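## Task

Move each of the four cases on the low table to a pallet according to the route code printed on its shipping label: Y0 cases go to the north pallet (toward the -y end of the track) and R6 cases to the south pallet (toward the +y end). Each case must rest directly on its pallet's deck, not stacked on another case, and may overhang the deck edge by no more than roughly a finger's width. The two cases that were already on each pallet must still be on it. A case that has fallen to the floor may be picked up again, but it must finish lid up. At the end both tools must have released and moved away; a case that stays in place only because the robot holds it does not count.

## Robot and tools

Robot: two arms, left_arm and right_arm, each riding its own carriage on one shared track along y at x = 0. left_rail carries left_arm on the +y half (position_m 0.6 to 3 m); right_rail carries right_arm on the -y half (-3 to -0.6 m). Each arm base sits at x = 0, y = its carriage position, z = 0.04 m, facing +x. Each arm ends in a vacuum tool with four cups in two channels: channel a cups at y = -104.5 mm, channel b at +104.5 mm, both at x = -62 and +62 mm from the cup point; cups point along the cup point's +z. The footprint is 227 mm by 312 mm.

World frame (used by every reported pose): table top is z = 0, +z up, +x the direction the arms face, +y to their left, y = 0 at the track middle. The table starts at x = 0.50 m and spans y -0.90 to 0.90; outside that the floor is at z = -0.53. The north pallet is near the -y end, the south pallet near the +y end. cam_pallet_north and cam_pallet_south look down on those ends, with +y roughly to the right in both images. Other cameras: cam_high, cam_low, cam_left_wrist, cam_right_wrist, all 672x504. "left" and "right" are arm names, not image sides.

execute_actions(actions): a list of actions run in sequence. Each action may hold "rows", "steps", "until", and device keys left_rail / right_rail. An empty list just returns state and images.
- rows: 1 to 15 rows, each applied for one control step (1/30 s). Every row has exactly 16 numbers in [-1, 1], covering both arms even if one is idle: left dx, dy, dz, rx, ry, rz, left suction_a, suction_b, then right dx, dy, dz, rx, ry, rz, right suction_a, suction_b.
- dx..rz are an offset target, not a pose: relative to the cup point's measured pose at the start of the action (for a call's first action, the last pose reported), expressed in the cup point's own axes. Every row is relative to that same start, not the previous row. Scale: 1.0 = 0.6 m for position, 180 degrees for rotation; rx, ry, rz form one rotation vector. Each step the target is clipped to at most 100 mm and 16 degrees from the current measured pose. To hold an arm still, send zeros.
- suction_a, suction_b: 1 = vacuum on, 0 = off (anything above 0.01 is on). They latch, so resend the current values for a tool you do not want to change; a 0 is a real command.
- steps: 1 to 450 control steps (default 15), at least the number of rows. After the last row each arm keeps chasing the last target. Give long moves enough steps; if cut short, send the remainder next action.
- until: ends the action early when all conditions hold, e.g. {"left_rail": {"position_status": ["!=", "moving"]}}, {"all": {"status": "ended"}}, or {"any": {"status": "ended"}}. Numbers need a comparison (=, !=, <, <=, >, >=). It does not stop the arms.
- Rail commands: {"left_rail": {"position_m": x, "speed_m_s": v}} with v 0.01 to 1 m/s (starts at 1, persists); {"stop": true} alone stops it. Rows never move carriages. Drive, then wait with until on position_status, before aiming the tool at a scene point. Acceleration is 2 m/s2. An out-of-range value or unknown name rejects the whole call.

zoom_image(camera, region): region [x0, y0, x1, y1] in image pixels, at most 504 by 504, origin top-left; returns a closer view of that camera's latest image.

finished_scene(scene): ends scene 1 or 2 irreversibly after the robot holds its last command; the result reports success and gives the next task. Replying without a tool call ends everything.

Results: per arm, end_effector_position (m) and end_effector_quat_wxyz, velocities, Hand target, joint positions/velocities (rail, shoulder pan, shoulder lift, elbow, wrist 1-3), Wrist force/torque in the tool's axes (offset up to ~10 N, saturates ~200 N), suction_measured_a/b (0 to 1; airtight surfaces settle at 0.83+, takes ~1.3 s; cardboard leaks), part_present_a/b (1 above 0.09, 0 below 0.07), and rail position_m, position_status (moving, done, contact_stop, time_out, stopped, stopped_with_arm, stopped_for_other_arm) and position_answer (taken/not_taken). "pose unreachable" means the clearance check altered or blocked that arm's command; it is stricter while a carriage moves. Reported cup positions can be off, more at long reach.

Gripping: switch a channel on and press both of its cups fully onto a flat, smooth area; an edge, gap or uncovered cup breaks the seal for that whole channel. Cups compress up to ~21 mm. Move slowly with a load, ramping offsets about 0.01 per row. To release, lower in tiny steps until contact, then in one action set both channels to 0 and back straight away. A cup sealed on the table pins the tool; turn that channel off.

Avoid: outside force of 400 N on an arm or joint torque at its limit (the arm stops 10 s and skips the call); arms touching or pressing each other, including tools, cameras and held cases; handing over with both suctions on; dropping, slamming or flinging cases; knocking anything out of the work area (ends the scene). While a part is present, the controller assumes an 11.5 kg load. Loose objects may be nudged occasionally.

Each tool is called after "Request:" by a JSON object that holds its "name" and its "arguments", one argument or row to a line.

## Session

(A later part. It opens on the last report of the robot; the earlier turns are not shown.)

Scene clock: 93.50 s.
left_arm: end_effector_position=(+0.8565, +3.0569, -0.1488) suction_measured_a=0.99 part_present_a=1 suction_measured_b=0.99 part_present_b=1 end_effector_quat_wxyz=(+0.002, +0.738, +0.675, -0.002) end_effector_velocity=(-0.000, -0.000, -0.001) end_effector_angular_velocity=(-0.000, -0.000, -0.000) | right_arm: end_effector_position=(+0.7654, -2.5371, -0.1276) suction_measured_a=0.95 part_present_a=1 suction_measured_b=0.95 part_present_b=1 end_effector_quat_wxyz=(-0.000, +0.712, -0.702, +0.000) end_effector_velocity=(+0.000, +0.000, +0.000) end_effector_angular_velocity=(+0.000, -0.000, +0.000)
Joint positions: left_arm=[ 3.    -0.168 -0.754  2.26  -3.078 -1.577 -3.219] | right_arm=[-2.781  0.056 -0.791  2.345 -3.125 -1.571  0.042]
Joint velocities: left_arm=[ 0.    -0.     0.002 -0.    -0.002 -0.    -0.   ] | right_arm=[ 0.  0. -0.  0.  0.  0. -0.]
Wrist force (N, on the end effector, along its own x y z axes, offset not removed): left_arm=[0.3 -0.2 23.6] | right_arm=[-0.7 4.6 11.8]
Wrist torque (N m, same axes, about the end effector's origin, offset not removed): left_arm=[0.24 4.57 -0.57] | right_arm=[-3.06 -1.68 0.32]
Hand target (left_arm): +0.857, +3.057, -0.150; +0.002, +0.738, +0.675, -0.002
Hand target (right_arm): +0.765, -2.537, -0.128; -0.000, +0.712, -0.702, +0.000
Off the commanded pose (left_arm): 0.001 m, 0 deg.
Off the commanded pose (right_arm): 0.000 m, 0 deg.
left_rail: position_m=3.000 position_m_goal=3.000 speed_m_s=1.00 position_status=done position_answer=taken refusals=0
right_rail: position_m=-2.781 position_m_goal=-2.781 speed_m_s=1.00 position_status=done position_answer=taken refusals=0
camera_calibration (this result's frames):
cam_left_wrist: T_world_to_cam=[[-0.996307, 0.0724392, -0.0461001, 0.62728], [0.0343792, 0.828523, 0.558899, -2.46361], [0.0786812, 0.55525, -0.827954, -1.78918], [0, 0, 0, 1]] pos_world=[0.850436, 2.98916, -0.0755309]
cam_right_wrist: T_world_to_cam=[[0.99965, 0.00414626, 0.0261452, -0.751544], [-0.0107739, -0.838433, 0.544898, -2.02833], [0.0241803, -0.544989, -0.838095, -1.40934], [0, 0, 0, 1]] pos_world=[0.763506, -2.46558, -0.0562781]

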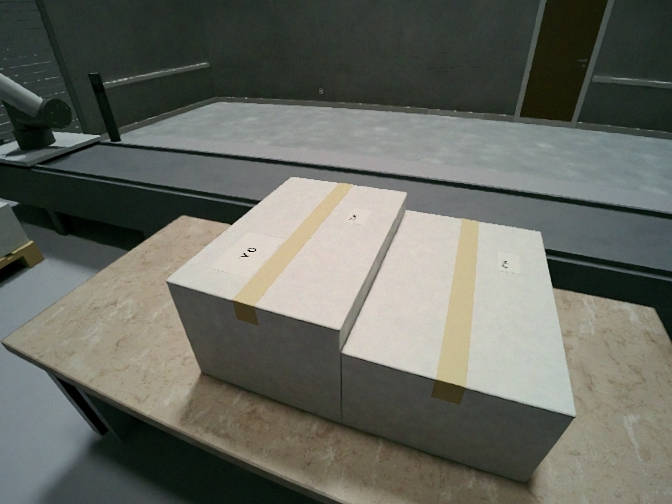

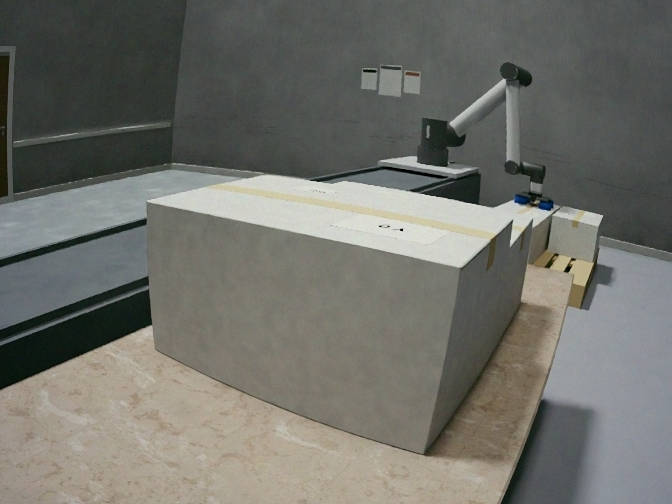

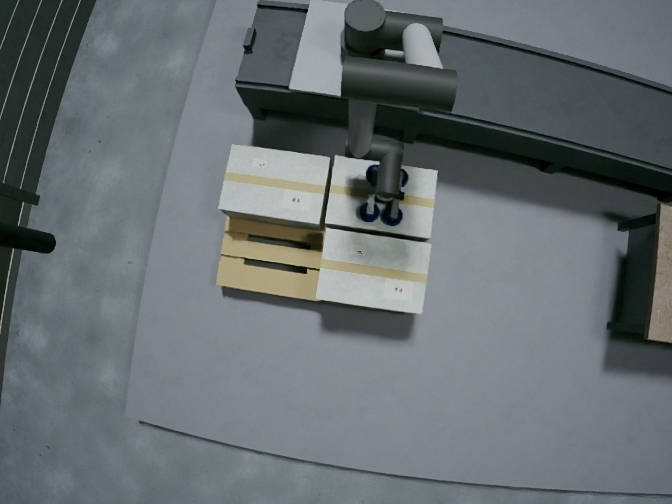

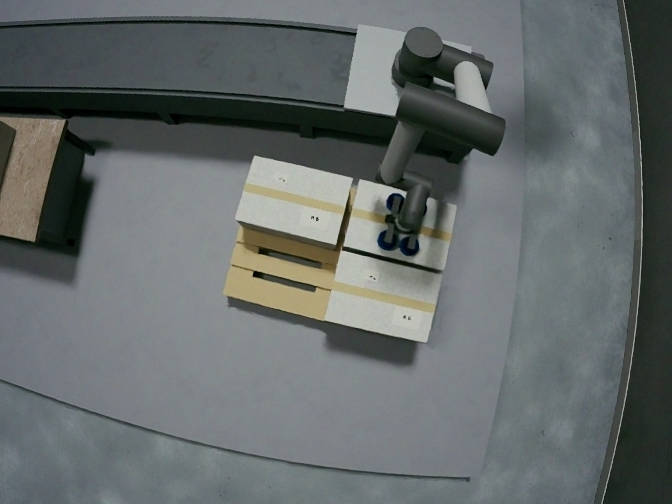

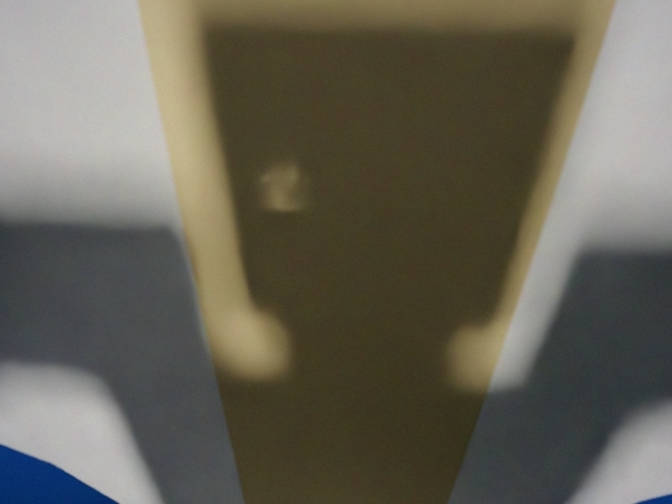

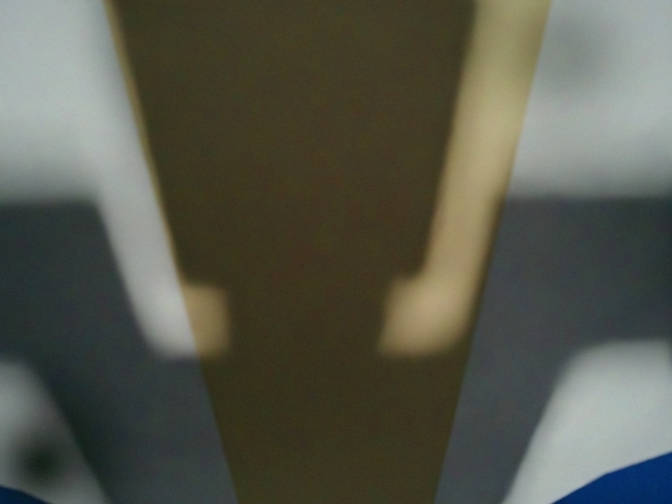

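Request:
{"name": "execute_actions", "arguments": {
  "actions": []
}}

Scene clock: 94.03 s.
left_arm: end_effector_position=(+0.8565, +3.0569, -0.1499) suction_measured_a=0.99 part_present_a=1 suction_measured_b=0.99 part_present_b=1 end_effector_quat_wxyz=(+0.002, +0.738, +0.675, -0.002) end_effector_velocity=(+0.000, -0.000, -0.000) end_effector_angular_velocity=(+0.000, +0.000, +0.000) | right_arm: end_effector_position=(+0.7654, -2.5371, -0.1277) suction_measured_a=0.95 part_present_a=1 suction_measured_b=0.95 part_present_b=1 end_effector_quat_wxyz=(-0.000, +0.712, -0.702, +0.000) end_effector_velocity=(-0.000, -0.000, -0.000) end_effector_angular_velocity=(-0.000, +0.000, -0.000)
Joint positions: left_arm=[ 3.    -0.168 -0.752  2.26  -3.08  -1.577 -3.219] | right_arm=[-2.781  0.056 -0.791  2.345 -3.125 -1.571  0.042]
Joint velocities: left_arm=[ 0. -0.  0. -0. -0. -0. -0.] | right_arm=[ 0. -0.  0. -0. -0. -0.  0.]
Wrist force (N, on the end effector, along its own x y z axes, offset not removed): left_arm=[1.1 -3.0 27.6] | right_arm=[2.5 5.9 -23.8]
Wrist torque (N m, same axes, about the end effector's origin, offset not removed): left_arm=[-0.13 4.40 -0.55] | right_arm=[-5.08 -1.80 0.24]
Hand target (left_arm): +0.857, +3.057, -0.150; +0.002, +0.738, +0.675, -0.002
Hand target (right_arm): +0.765, -2.537, -0.128; -0.000, +0.712, -0.702, +0.000
Off the commanded pose (left_arm): 0.000 m, 0 deg.
Off the commanded pose (right_arm): 0.000 m, 0 deg.
left_rail: position_m=3.000 position_m_goal=3.000 speed_m_s=1.00 position_status=done position_answer=taken refusals=0
right_rail: position_m=-2.781 position_m_goal=-2.781 speed_m_s=1.00 position_status=done position_answer=taken refusals=0
camera_calibration (this result's frames):
cam_left_wrist: T_world_to_cam=[[-0.996307, 0.0724392, -0.0460939, 0.627232], [0.0343826, 0.828522, 0.558899, -2.46299], [0.078676, 0.55525, -0.827954, -1.79009], [0, 0, 0, 1]] pos_world=[0.850437, 2.98916, -0.0766374]
cam_right_wrist: T_world_to_cam=[[0.999652, 0.00414653, 0.026047, -0.751513], [-0.0107202, -0.83843, 0.544904, -2.02831], [0.024098, -0.544993, -0.838094, -1.40937], [0, 0, 0, 1]] pos_world=[0.76347, -2.46558, -0.0563724]

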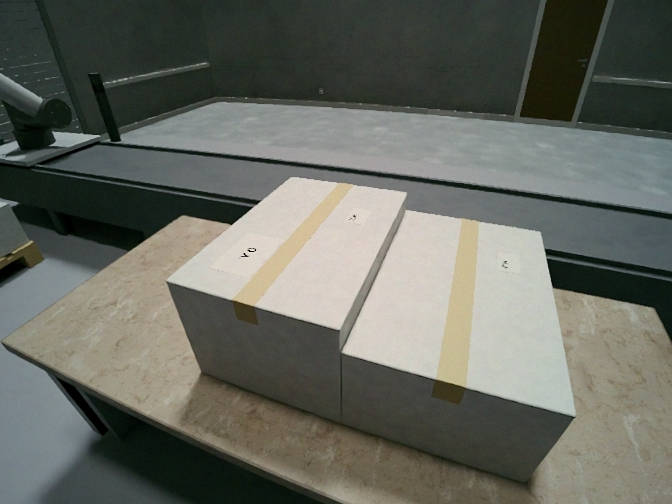

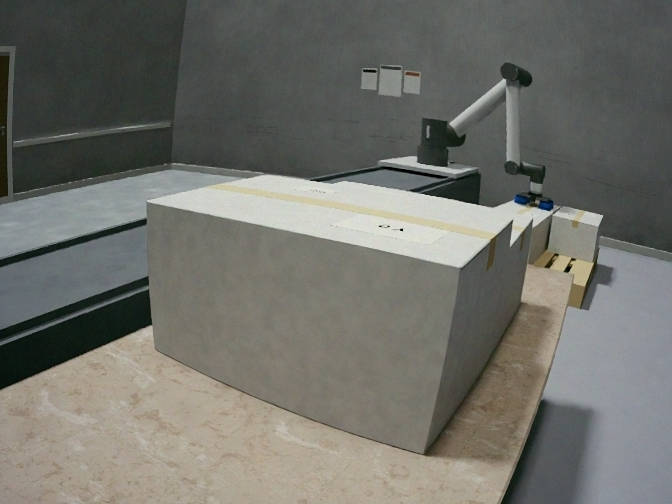

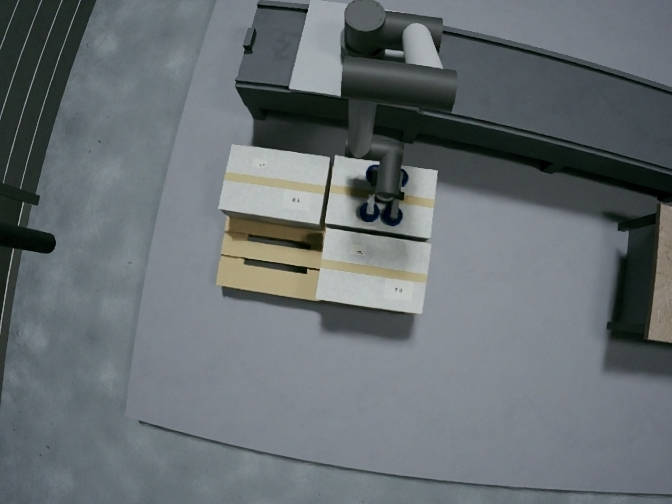

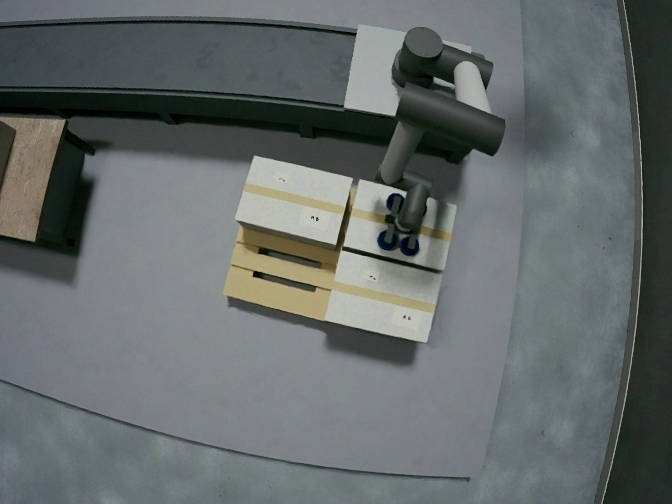

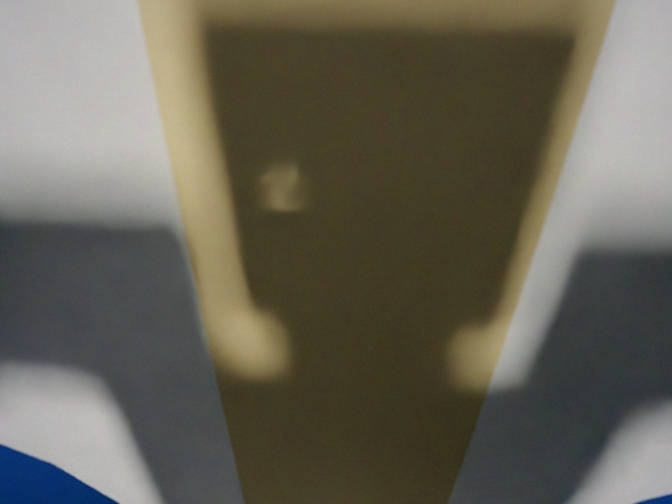

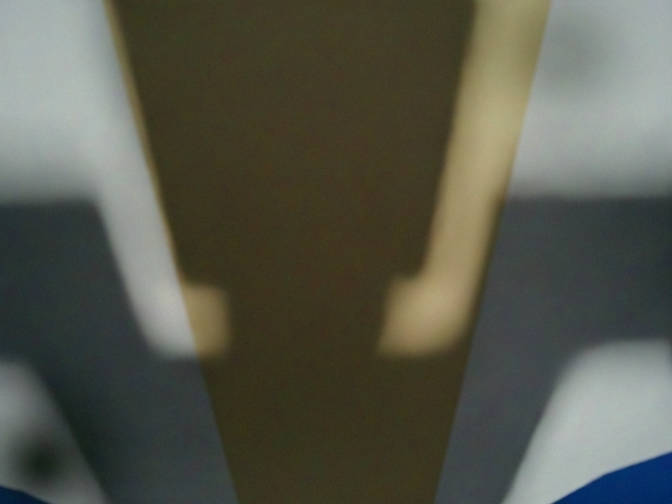

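Request:
{"name": "execute_actions", "arguments": {
  "actions": [
    {"rows": [[0,0,0.002,0,0,0,1,1,0,0,-0.0001,0,0,0,1,1]], "steps": 1}
  ]
}}

Scene clock: 94.57 s.
left_arm: end_effector_position=(+0.8565, +3.0569, -0.1500) suction_measured_a=0.99 part_present_a=1 suction_measured_b=0.99 part_present_b=1 end_effector_quat_wxyz=(+0.002, +0.738, +0.675, -0.002) end_effector_velocity=(-0.000, -0.000, -0.001) end_effector_angular_velocity=(-0.000, -0.000, +0.000) | right_arm: end_effector_position=(+0.7654, -2.5371, -0.1277) suction_measured_a=0.95 part_present_a=1 suction_measured_b=0.95 part_present_b=1 end_effector_quat_wxyz=(-0.000, +0.712, -0.702, +0.000) end_effector_velocity=(-0.000, +0.000, -0.000) end_effector_angular_velocity=(-0.000, +0.000, +0.000)
Joint positions: left_arm=[ 3.    -0.168 -0.752  2.26  -3.08  -1.577 -3.219] | right_arm=[-2.781  0.056 -0.791  2.345 -3.125 -1.571  0.042]
Joint velocities: left_arm=[ 0.    -0.     0.002 -0.    -0.002  0.    -0.   ] | right_arm=[ 0.  0.  0. -0.  0.  0. -0.]
Wrist force (N, on the end effector, along its own x y z axes, offset not removed): left_arm=[0.9 0.6 25.6] | right_arm=[4.5 9.4 -41.3]
Wrist torque (N m, same axes, about the end effector's origin, offset not removed): left_arm=[0.37 4.51 -0.45] | right_arm=[-6.20 -2.00 0.10]
Hand target (left_arm): +0.857, +3.057, -0.151; +0.002, +0.738, +0.675, -0.002
Hand target (right_arm): +0.765, -2.537, -0.128; -0.000, +0.712, -0.702, +0.000
Off the commanded pose (left_arm): 0.001 m, 0 deg.
Off the commanded pose (right_arm): 0.000 m, 0 deg.
left_rail: position_m=3.000 position_m_goal=3.000 speed_m_s=1.00 position_status=done position_answer=taken refusals=0
right_rail: position_m=-2.781 position_m_goal=-2.781 speed_m_s=1.00 position_status=done position_answer=taken refusals=0
camera_calibration (this result's frames):
cam_left_wrist: T_world_to_cam=[[-0.996307, 0.0724393, -0.0460929, 0.62723], [0.0343833, 0.828522, 0.558899, -2.46298], [0.0786752, 0.55525, -0.827954, -1.79011], [0, 0, 0, 1]] pos_world=[0.850437, 2.98916, -0.0766625]
cam_right_wrist: T_world_to_cam=[[0.999653, 0.00414637, 0.0260003, -0.751498], [-0.010695, -0.838429, 0.544906, -2.0283], [0.0240588, -0.544995, -0.838094, -1.40938], [0, 0, 0, 1]] pos_world=[0.763452, -2.46558, -0.0564216]

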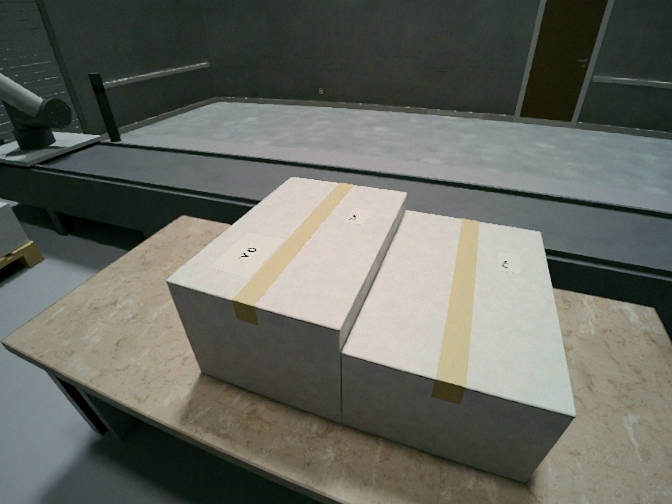

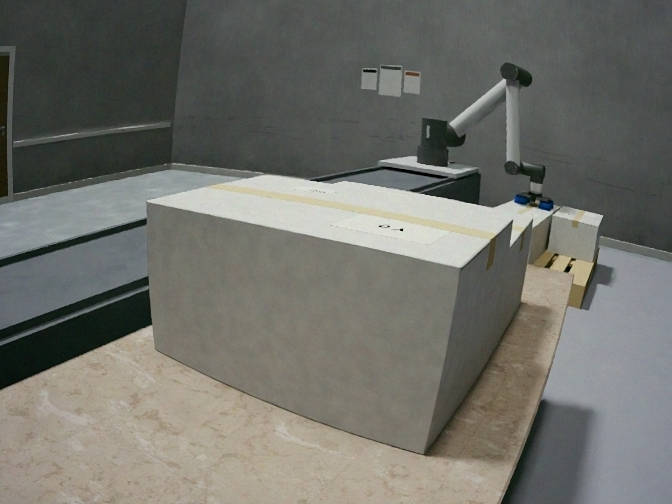

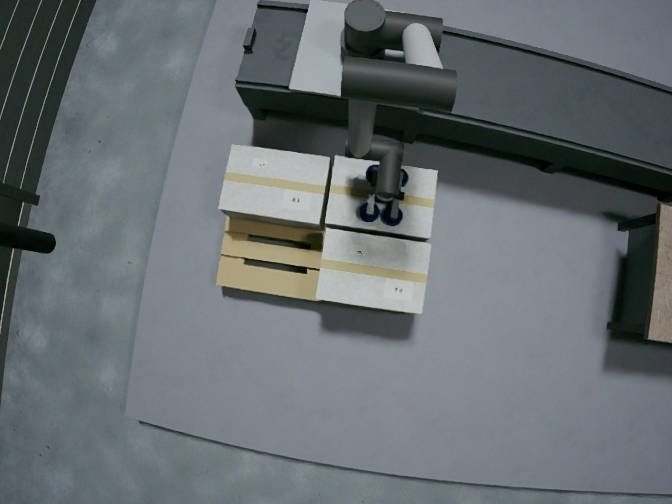

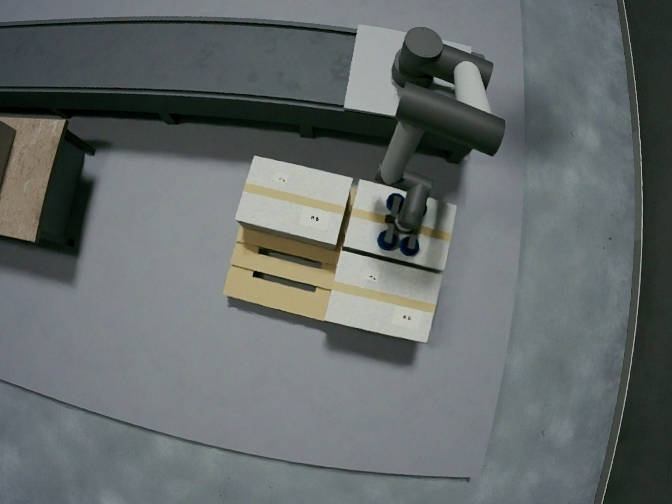

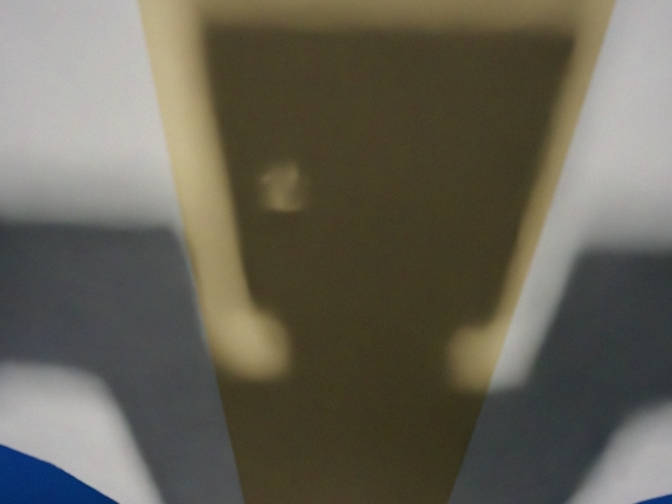

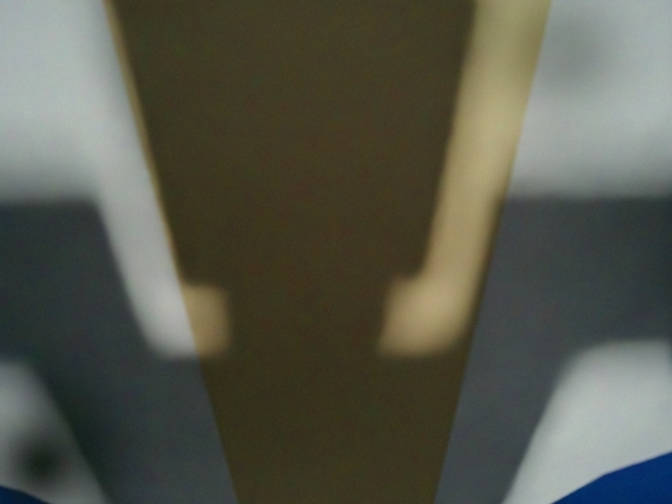

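Request:
{"name": "execute_actions", "arguments": {
  "actions": []
}}

Scene clock: 96.70 s.
left_arm: end_effector_position=(+0.8565, +3.0568, -0.1511) suction_measured_a=0.99 part_present_a=1 suction_measured_b=0.99 part_present_b=1 end_effector_quat_wxyz=(+0.002, +0.738, +0.675, -0.002) end_effector_velocity=(-0.000, +0.000, -0.000) end_effector_angular_velocity=(-0.000, +0.000, +0.000) | right_arm: end_effector_position=(+0.7654, -2.5371, -0.1276) suction_measured_a=0.95 part_present_a=1 suction_measured_b=0.95 part_present_b=1 end_effector_quat_wxyz=(-0.000, +0.712, -0.702, +0.000) end_effector_velocity=(+0.000, +0.000, +0.000) end_effector_angular_velocity=(+0.000, -0.000, -0.000)
Joint positions: left_arm=[ 3.    -0.168 -0.751  2.26  -3.081 -1.577 -3.219] | right_arm=[-2.781  0.056 -0.791  2.345 -3.125 -1.571  0.042]
Joint velocities: left_arm=[ 0.  0.  0. -0.  0. -0. -0.] | right_arm=[ 0.  0. -0.  0.  0. -0.  0.]
Wrist force (N, on the end effector, along its own x y z axes, offset not removed): left_arm=[2.3 0.3 23.5] | right_arm=[2.5 3.2 1.1]
Wrist torque (N m, same axes, about the end effector's origin, offset not removed): left_arm=[0.34 4.35 -0.53] | right_arm=[-3.01 -2.08 0.27]
Hand target (left_arm): +0.857, +3.057, -0.151; +0.002, +0.738, +0.675, -0.002
Hand target (right_arm): +0.765, -2.537, -0.128; -0.000, +0.712, -0.702, +0.000
Off the commanded pose (left_arm): 0.000 m, 0 deg.
Off the commanded pose (right_arm): 0.000 m, 0 deg.
left_rail: position_m=3.000 position_m_goal=3.000 speed_m_s=1.00 position_status=done position_answer=taken refusals=0
right_rail: position_m=-2.781 position_m_goal=-2.781 speed_m_s=1.00 position_status=done position_answer=taken refusals=0
camera_calibration (this result's frames):
cam_left_wrist: T_world_to_cam=[[-0.996307, 0.0724395, -0.0460872, 0.627179], [0.0343865, 0.828522, 0.5589, -2.46232], [0.0786707, 0.555251, -0.827954, -1.79108], [0, 0, 0, 1]] pos_world=[0.850439, 2.98915, -0.0778338]
cam_right_wrist: T_world_to_cam=[[0.999652, 0.00414653, 0.0260453, -0.751524], [-0.0107193, -0.83843, 0.544904, -2.02834], [0.0240966, -0.544993, -0.838094, -1.40932], [0, 0, 0, 1]] pos_world=[0.76348, -2.46558, -0.0563188]

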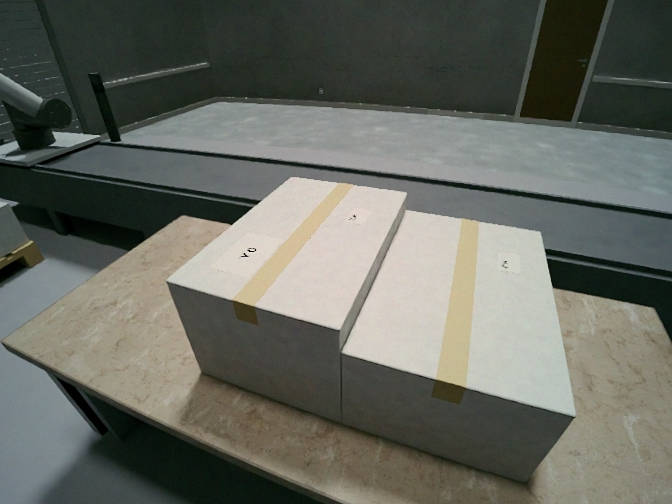

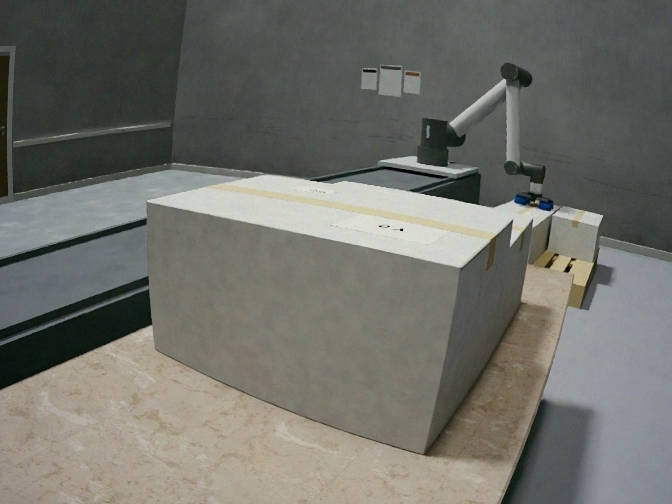

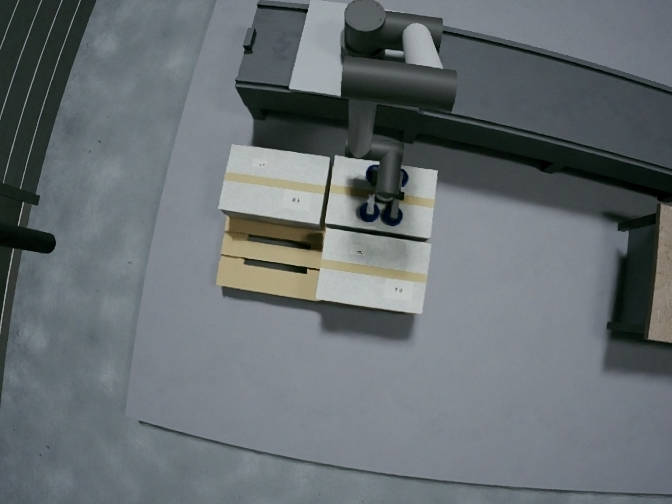

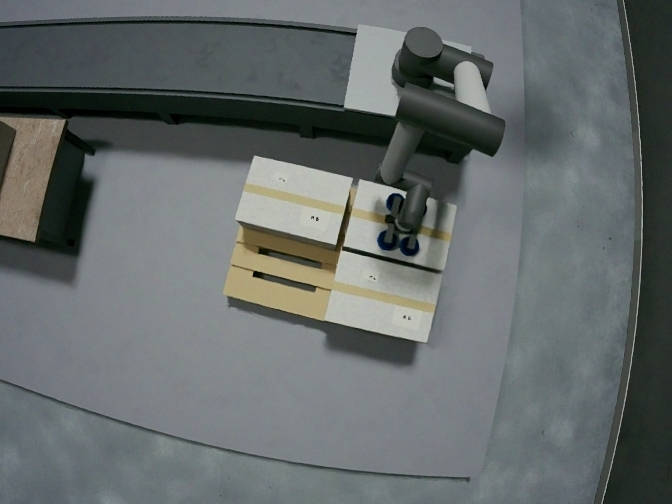

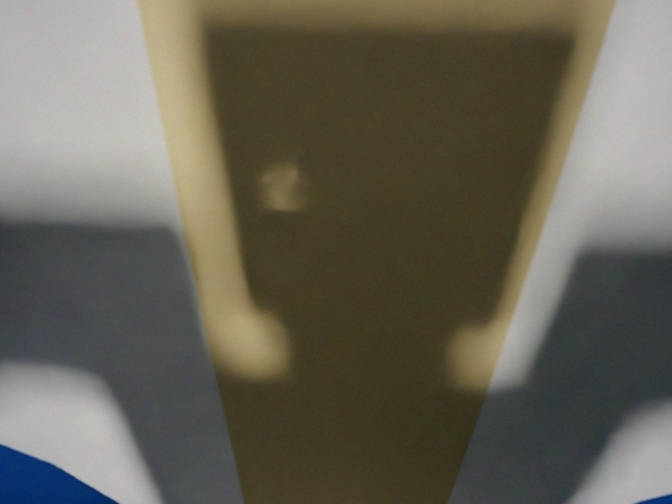

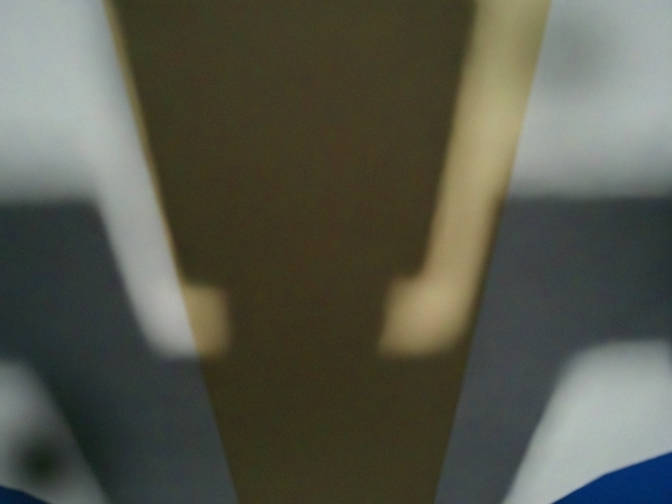

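Request:
{"name": "execute_actions", "arguments": {
  "actions": [
    {"rows": [[0,0,0.002,0,0,0,1,1,0,0,0,0,0,0,1,1]], "steps": 1}
  ]
}}

Scene clock: 98.53 s.
left_arm: end_effector_position=(+0.8565, +3.0568, -0.1512) suction_measured_a=0.99 part_present_a=1 suction_measured_b=0.99 part_present_b=1 end_effector_quat_wxyz=(+0.002, +0.738, +0.675, -0.002) end_effector_velocity=(-0.000, +0.000, -0.001) end_effector_angular_velocity=(+0.000, +0.000, -0.000) | right_arm: end_effector_position=(+0.7654, -2.5371, -0.1276) suction_measured_a=0.95 part_present_a=1 suction_measured_b=0.95 part_present_b=1 end_effector_quat_wxyz=(-0.000, +0.712, -0.702, +0.000) end_effector_velocity=(+0.000, -0.000, +0.000) end_effector_angular_velocity=(+0.000, -0.000, -0.000)
Joint positions: left_arm=[ 3.    -0.168 -0.751  2.26  -3.081 -1.577 -3.219] | right_arm=[-2.781  0.056 -0.791  2.345 -3.125 -1.571  0.042]
Joint velocities: left_arm=[ 0.    -0.     0.002 -0.    -0.002 -0.     0.   ] | right_arm=[ 0. -0. -0.  0.  0.  0.  0.]
Wrist force (N, on the end effector, along its own x y z axes, offset not removed): left_arm=[1.9 0.3 25.4] | right_arm=[0.2 -1.7 1.2]
Wrist torque (N m, same axes, about the end effector's origin, offset not removed): left_arm=[0.24 4.39 -0.59] | right_arm=[-3.47 -1.73 0.23]
Hand target (left_arm): +0.857, +3.057, -0.152; +0.002, +0.738, +0.675, -0.002
Hand target (right_arm): +0.765, -2.537, -0.128; -0.000, +0.712, -0.702, +0.000
Off the commanded pose (left_arm): 0.001 m, 0 deg.
Off the commanded pose (right_arm): 0.000 m, 0 deg.
left_rail: position_m=3.000 position_m_goal=3.000 speed_m_s=1.00 position_status=done position_answer=taken refusals=0
right_rail: position_m=-2.781 position_m_goal=-2.781 speed_m_s=1.00 position_status=done position_answer=taken refusals=0
camera_calibration (this result's frames):
cam_left_wrist: T_world_to_cam=[[-0.996307, 0.0724396, -0.0460861, 0.627178], [0.0343873, 0.828522, 0.5589, -2.46231], [0.0786698, 0.555251, -0.827953, -1.79108], [0, 0, 0, 1]] pos_world=[0.850438, 2.98915, -0.0778424]
cam_right_wrist: T_world_to_cam=[[0.999652, 0.00414646, 0.0260398, -0.751514], [-0.0107164, -0.83843, 0.544904, -2.02835], [0.024092, -0.544994, -0.838094, -1.40932], [0, 0, 0, 1]] pos_world=[0.763469, -2.46558, -0.0563142]

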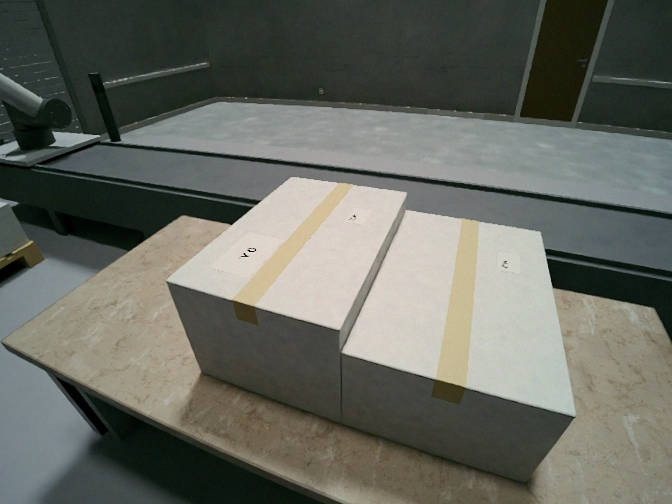

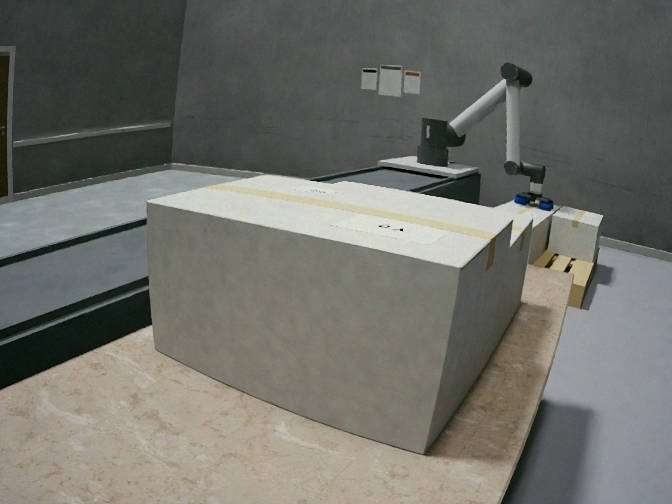

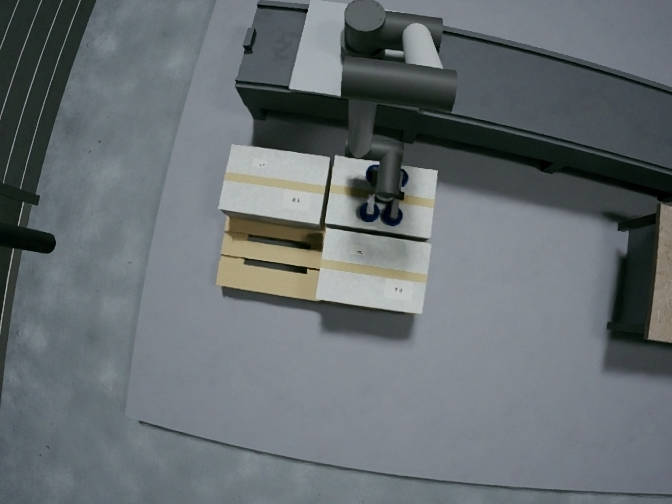

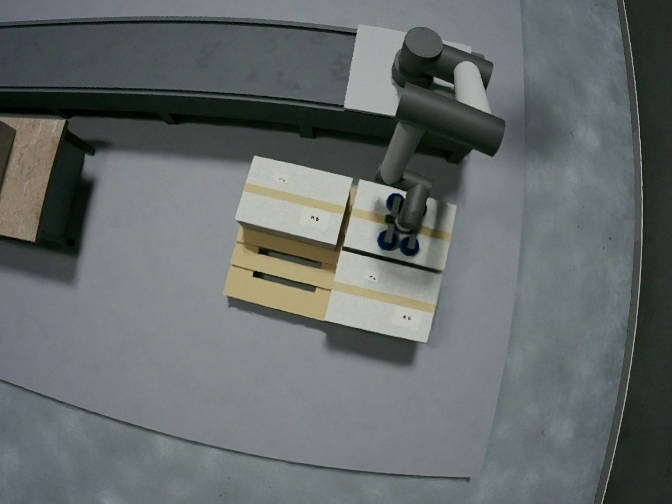

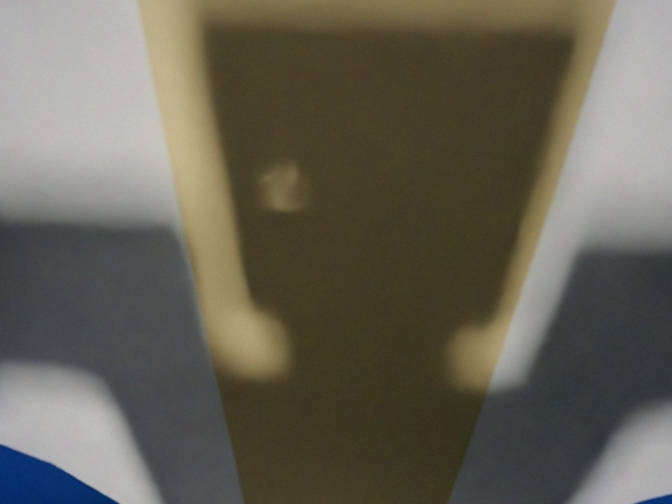

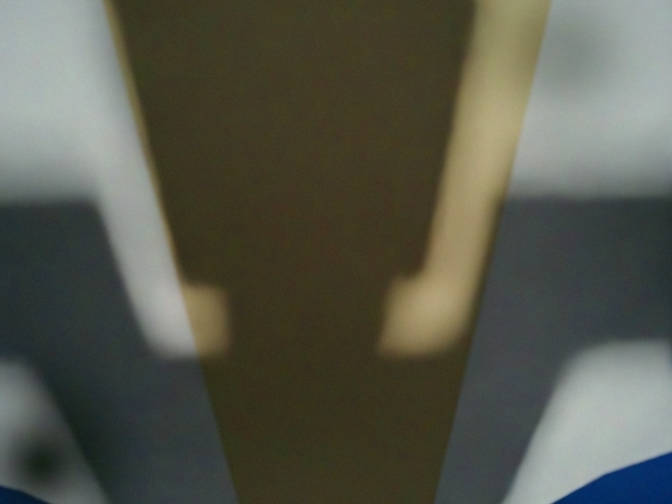

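Request:
{"name": "execute_actions", "arguments": {
  "actions": []
}}

Scene clock: 98.97 s.
left_arm: end_effector_position=(+0.8565, +3.0568, -0.1523) suction_measured_a=0.99 part_present_a=1 suction_measured_b=0.99 part_present_b=1 end_effector_quat_wxyz=(+0.002, +0.738, +0.675, -0.002) end_effector_velocity=(+0.000, -0.000, -0.000) end_effector_angular_velocity=(-0.000, -0.000, -0.000) | right_arm: end_effector_position=(+0.7654, -2.5371, -0.1276) suction_measured_a=0.95 part_present_a=1 suction_measured_b=0.95 part_present_b=1 end_effector_quat_wxyz=(-0.000, +0.712, -0.702, +0.000) end_effector_velocity=(+0.000, +0.000, +0.000) end_effector_angular_velocity=(+0.000, -0.000, -0.000)
Joint positions: left_arm=[ 3.    -0.168 -0.749  2.259 -3.083 -1.577 -3.219] | right_arm=[-2.781  0.056 -0.791  2.345 -3.125 -1.571  0.042]
Joint velocities: left_arm=[ 0. -0.  0. -0. -0.  0. -0.] | right_arm=[ 0. -0. -0.  0. -0.  0.  0.]
Wrist force (N, on the end effector, along its own x y z axes, offset not removed): left_arm=[0.8 -0.4 25.1] | right_arm=[1.9 0.2 2.9]
Wrist torque (N m, same axes, about the end effector's origin, offset not removed): left_arm=[0.18 4.52 -0.47] | right_arm=[-3.17 -2.04 0.29]
Hand target (left_arm): +0.857, +3.057, -0.152; +0.002, +0.738, +0.675, -0.002
Hand target (right_arm): +0.765, -2.537, -0.128; -0.000, +0.712, -0.702, +0.000
Off the commanded pose (left_arm): 0.000 m, 0 deg.
Off the commanded pose (right_arm): 0.000 m, 0 deg.
left_rail: position_m=3.000 position_m_goal=3.000 speed_m_s=1.00 position_status=done position_answer=taken refusals=0
right_rail: position_m=-2.781 position_m_goal=-2.781 speed_m_s=1.00 position_status=done position_answer=taken refusals=0
camera_calibration (this result's frames):
cam_left_wrist: T_world_to_cam=[[-0.996308, 0.0724392, -0.0460802, 0.627129], [0.0343901, 0.828521, 0.558901, -2.46167], [0.0786647, 0.555252, -0.827953, -1.79203], [0, 0, 0, 1]] pos_world=[0.85044, 2.98914, -0.0789903]
cam_right_wrist: T_world_to_cam=[[0.999652, 0.00414624, 0.0260398, -0.751515], [-0.0107166, -0.83843, 0.544904, -2.02835], [0.0240919, -0.544994, -0.838094, -1.40932], [0, 0, 0, 1]] pos_world=[0.763469, -2.46558, -0.0563142]

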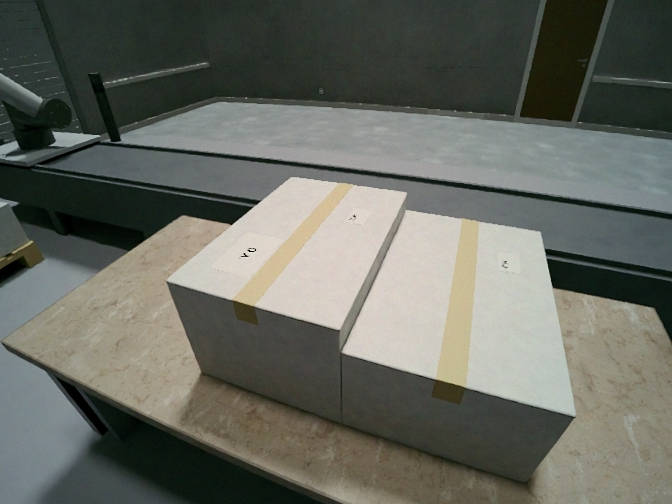

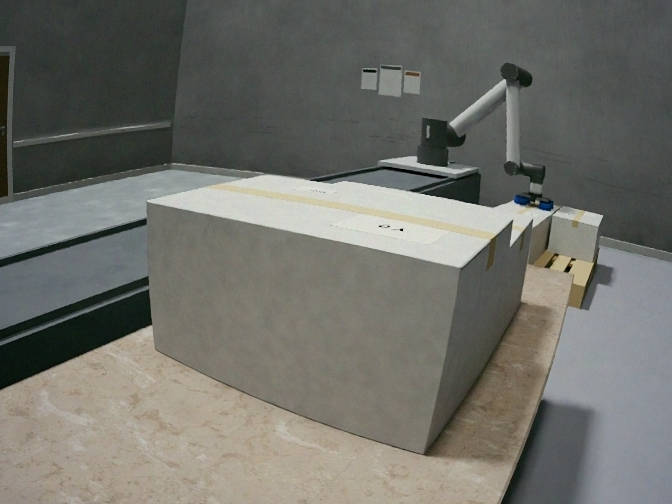

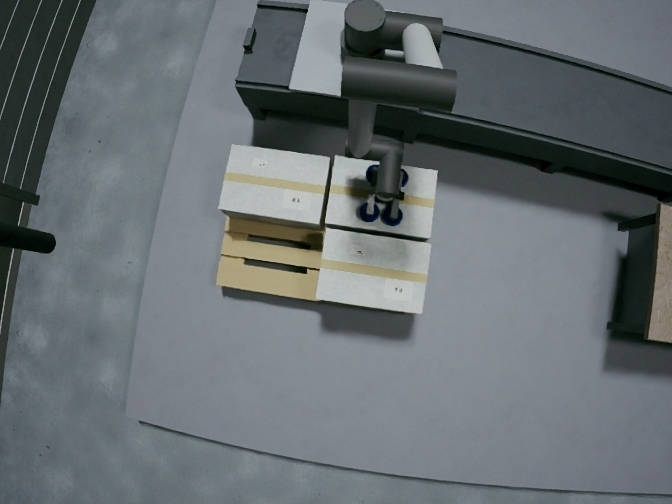

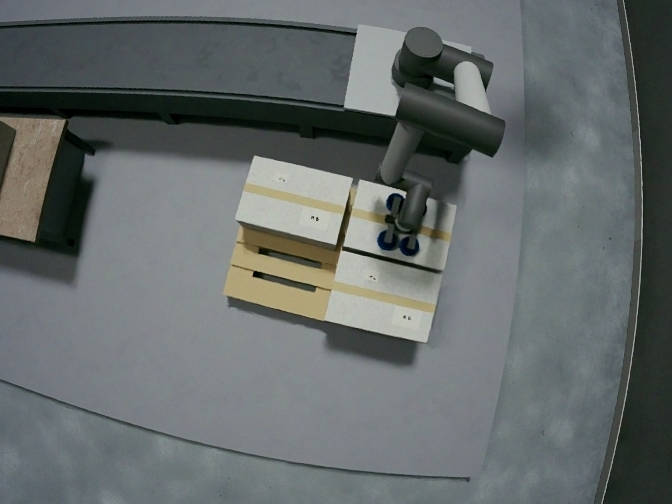

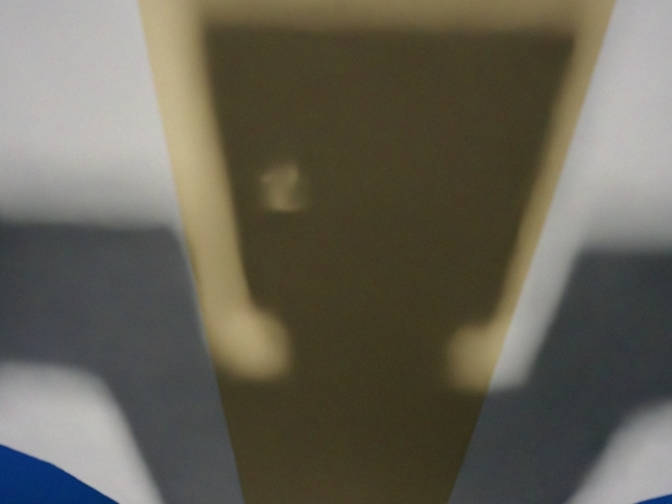

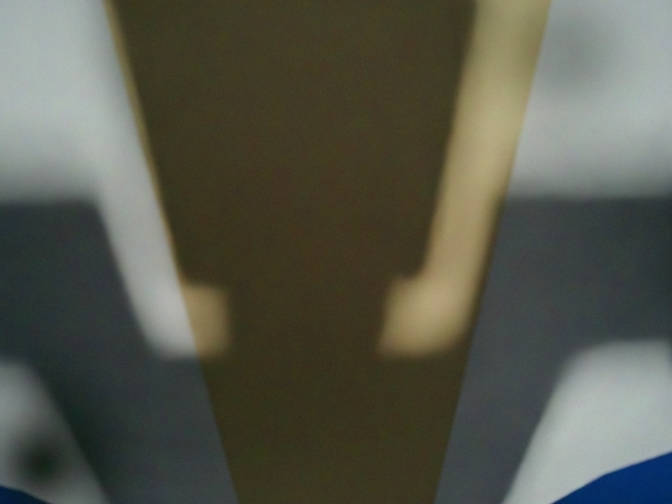

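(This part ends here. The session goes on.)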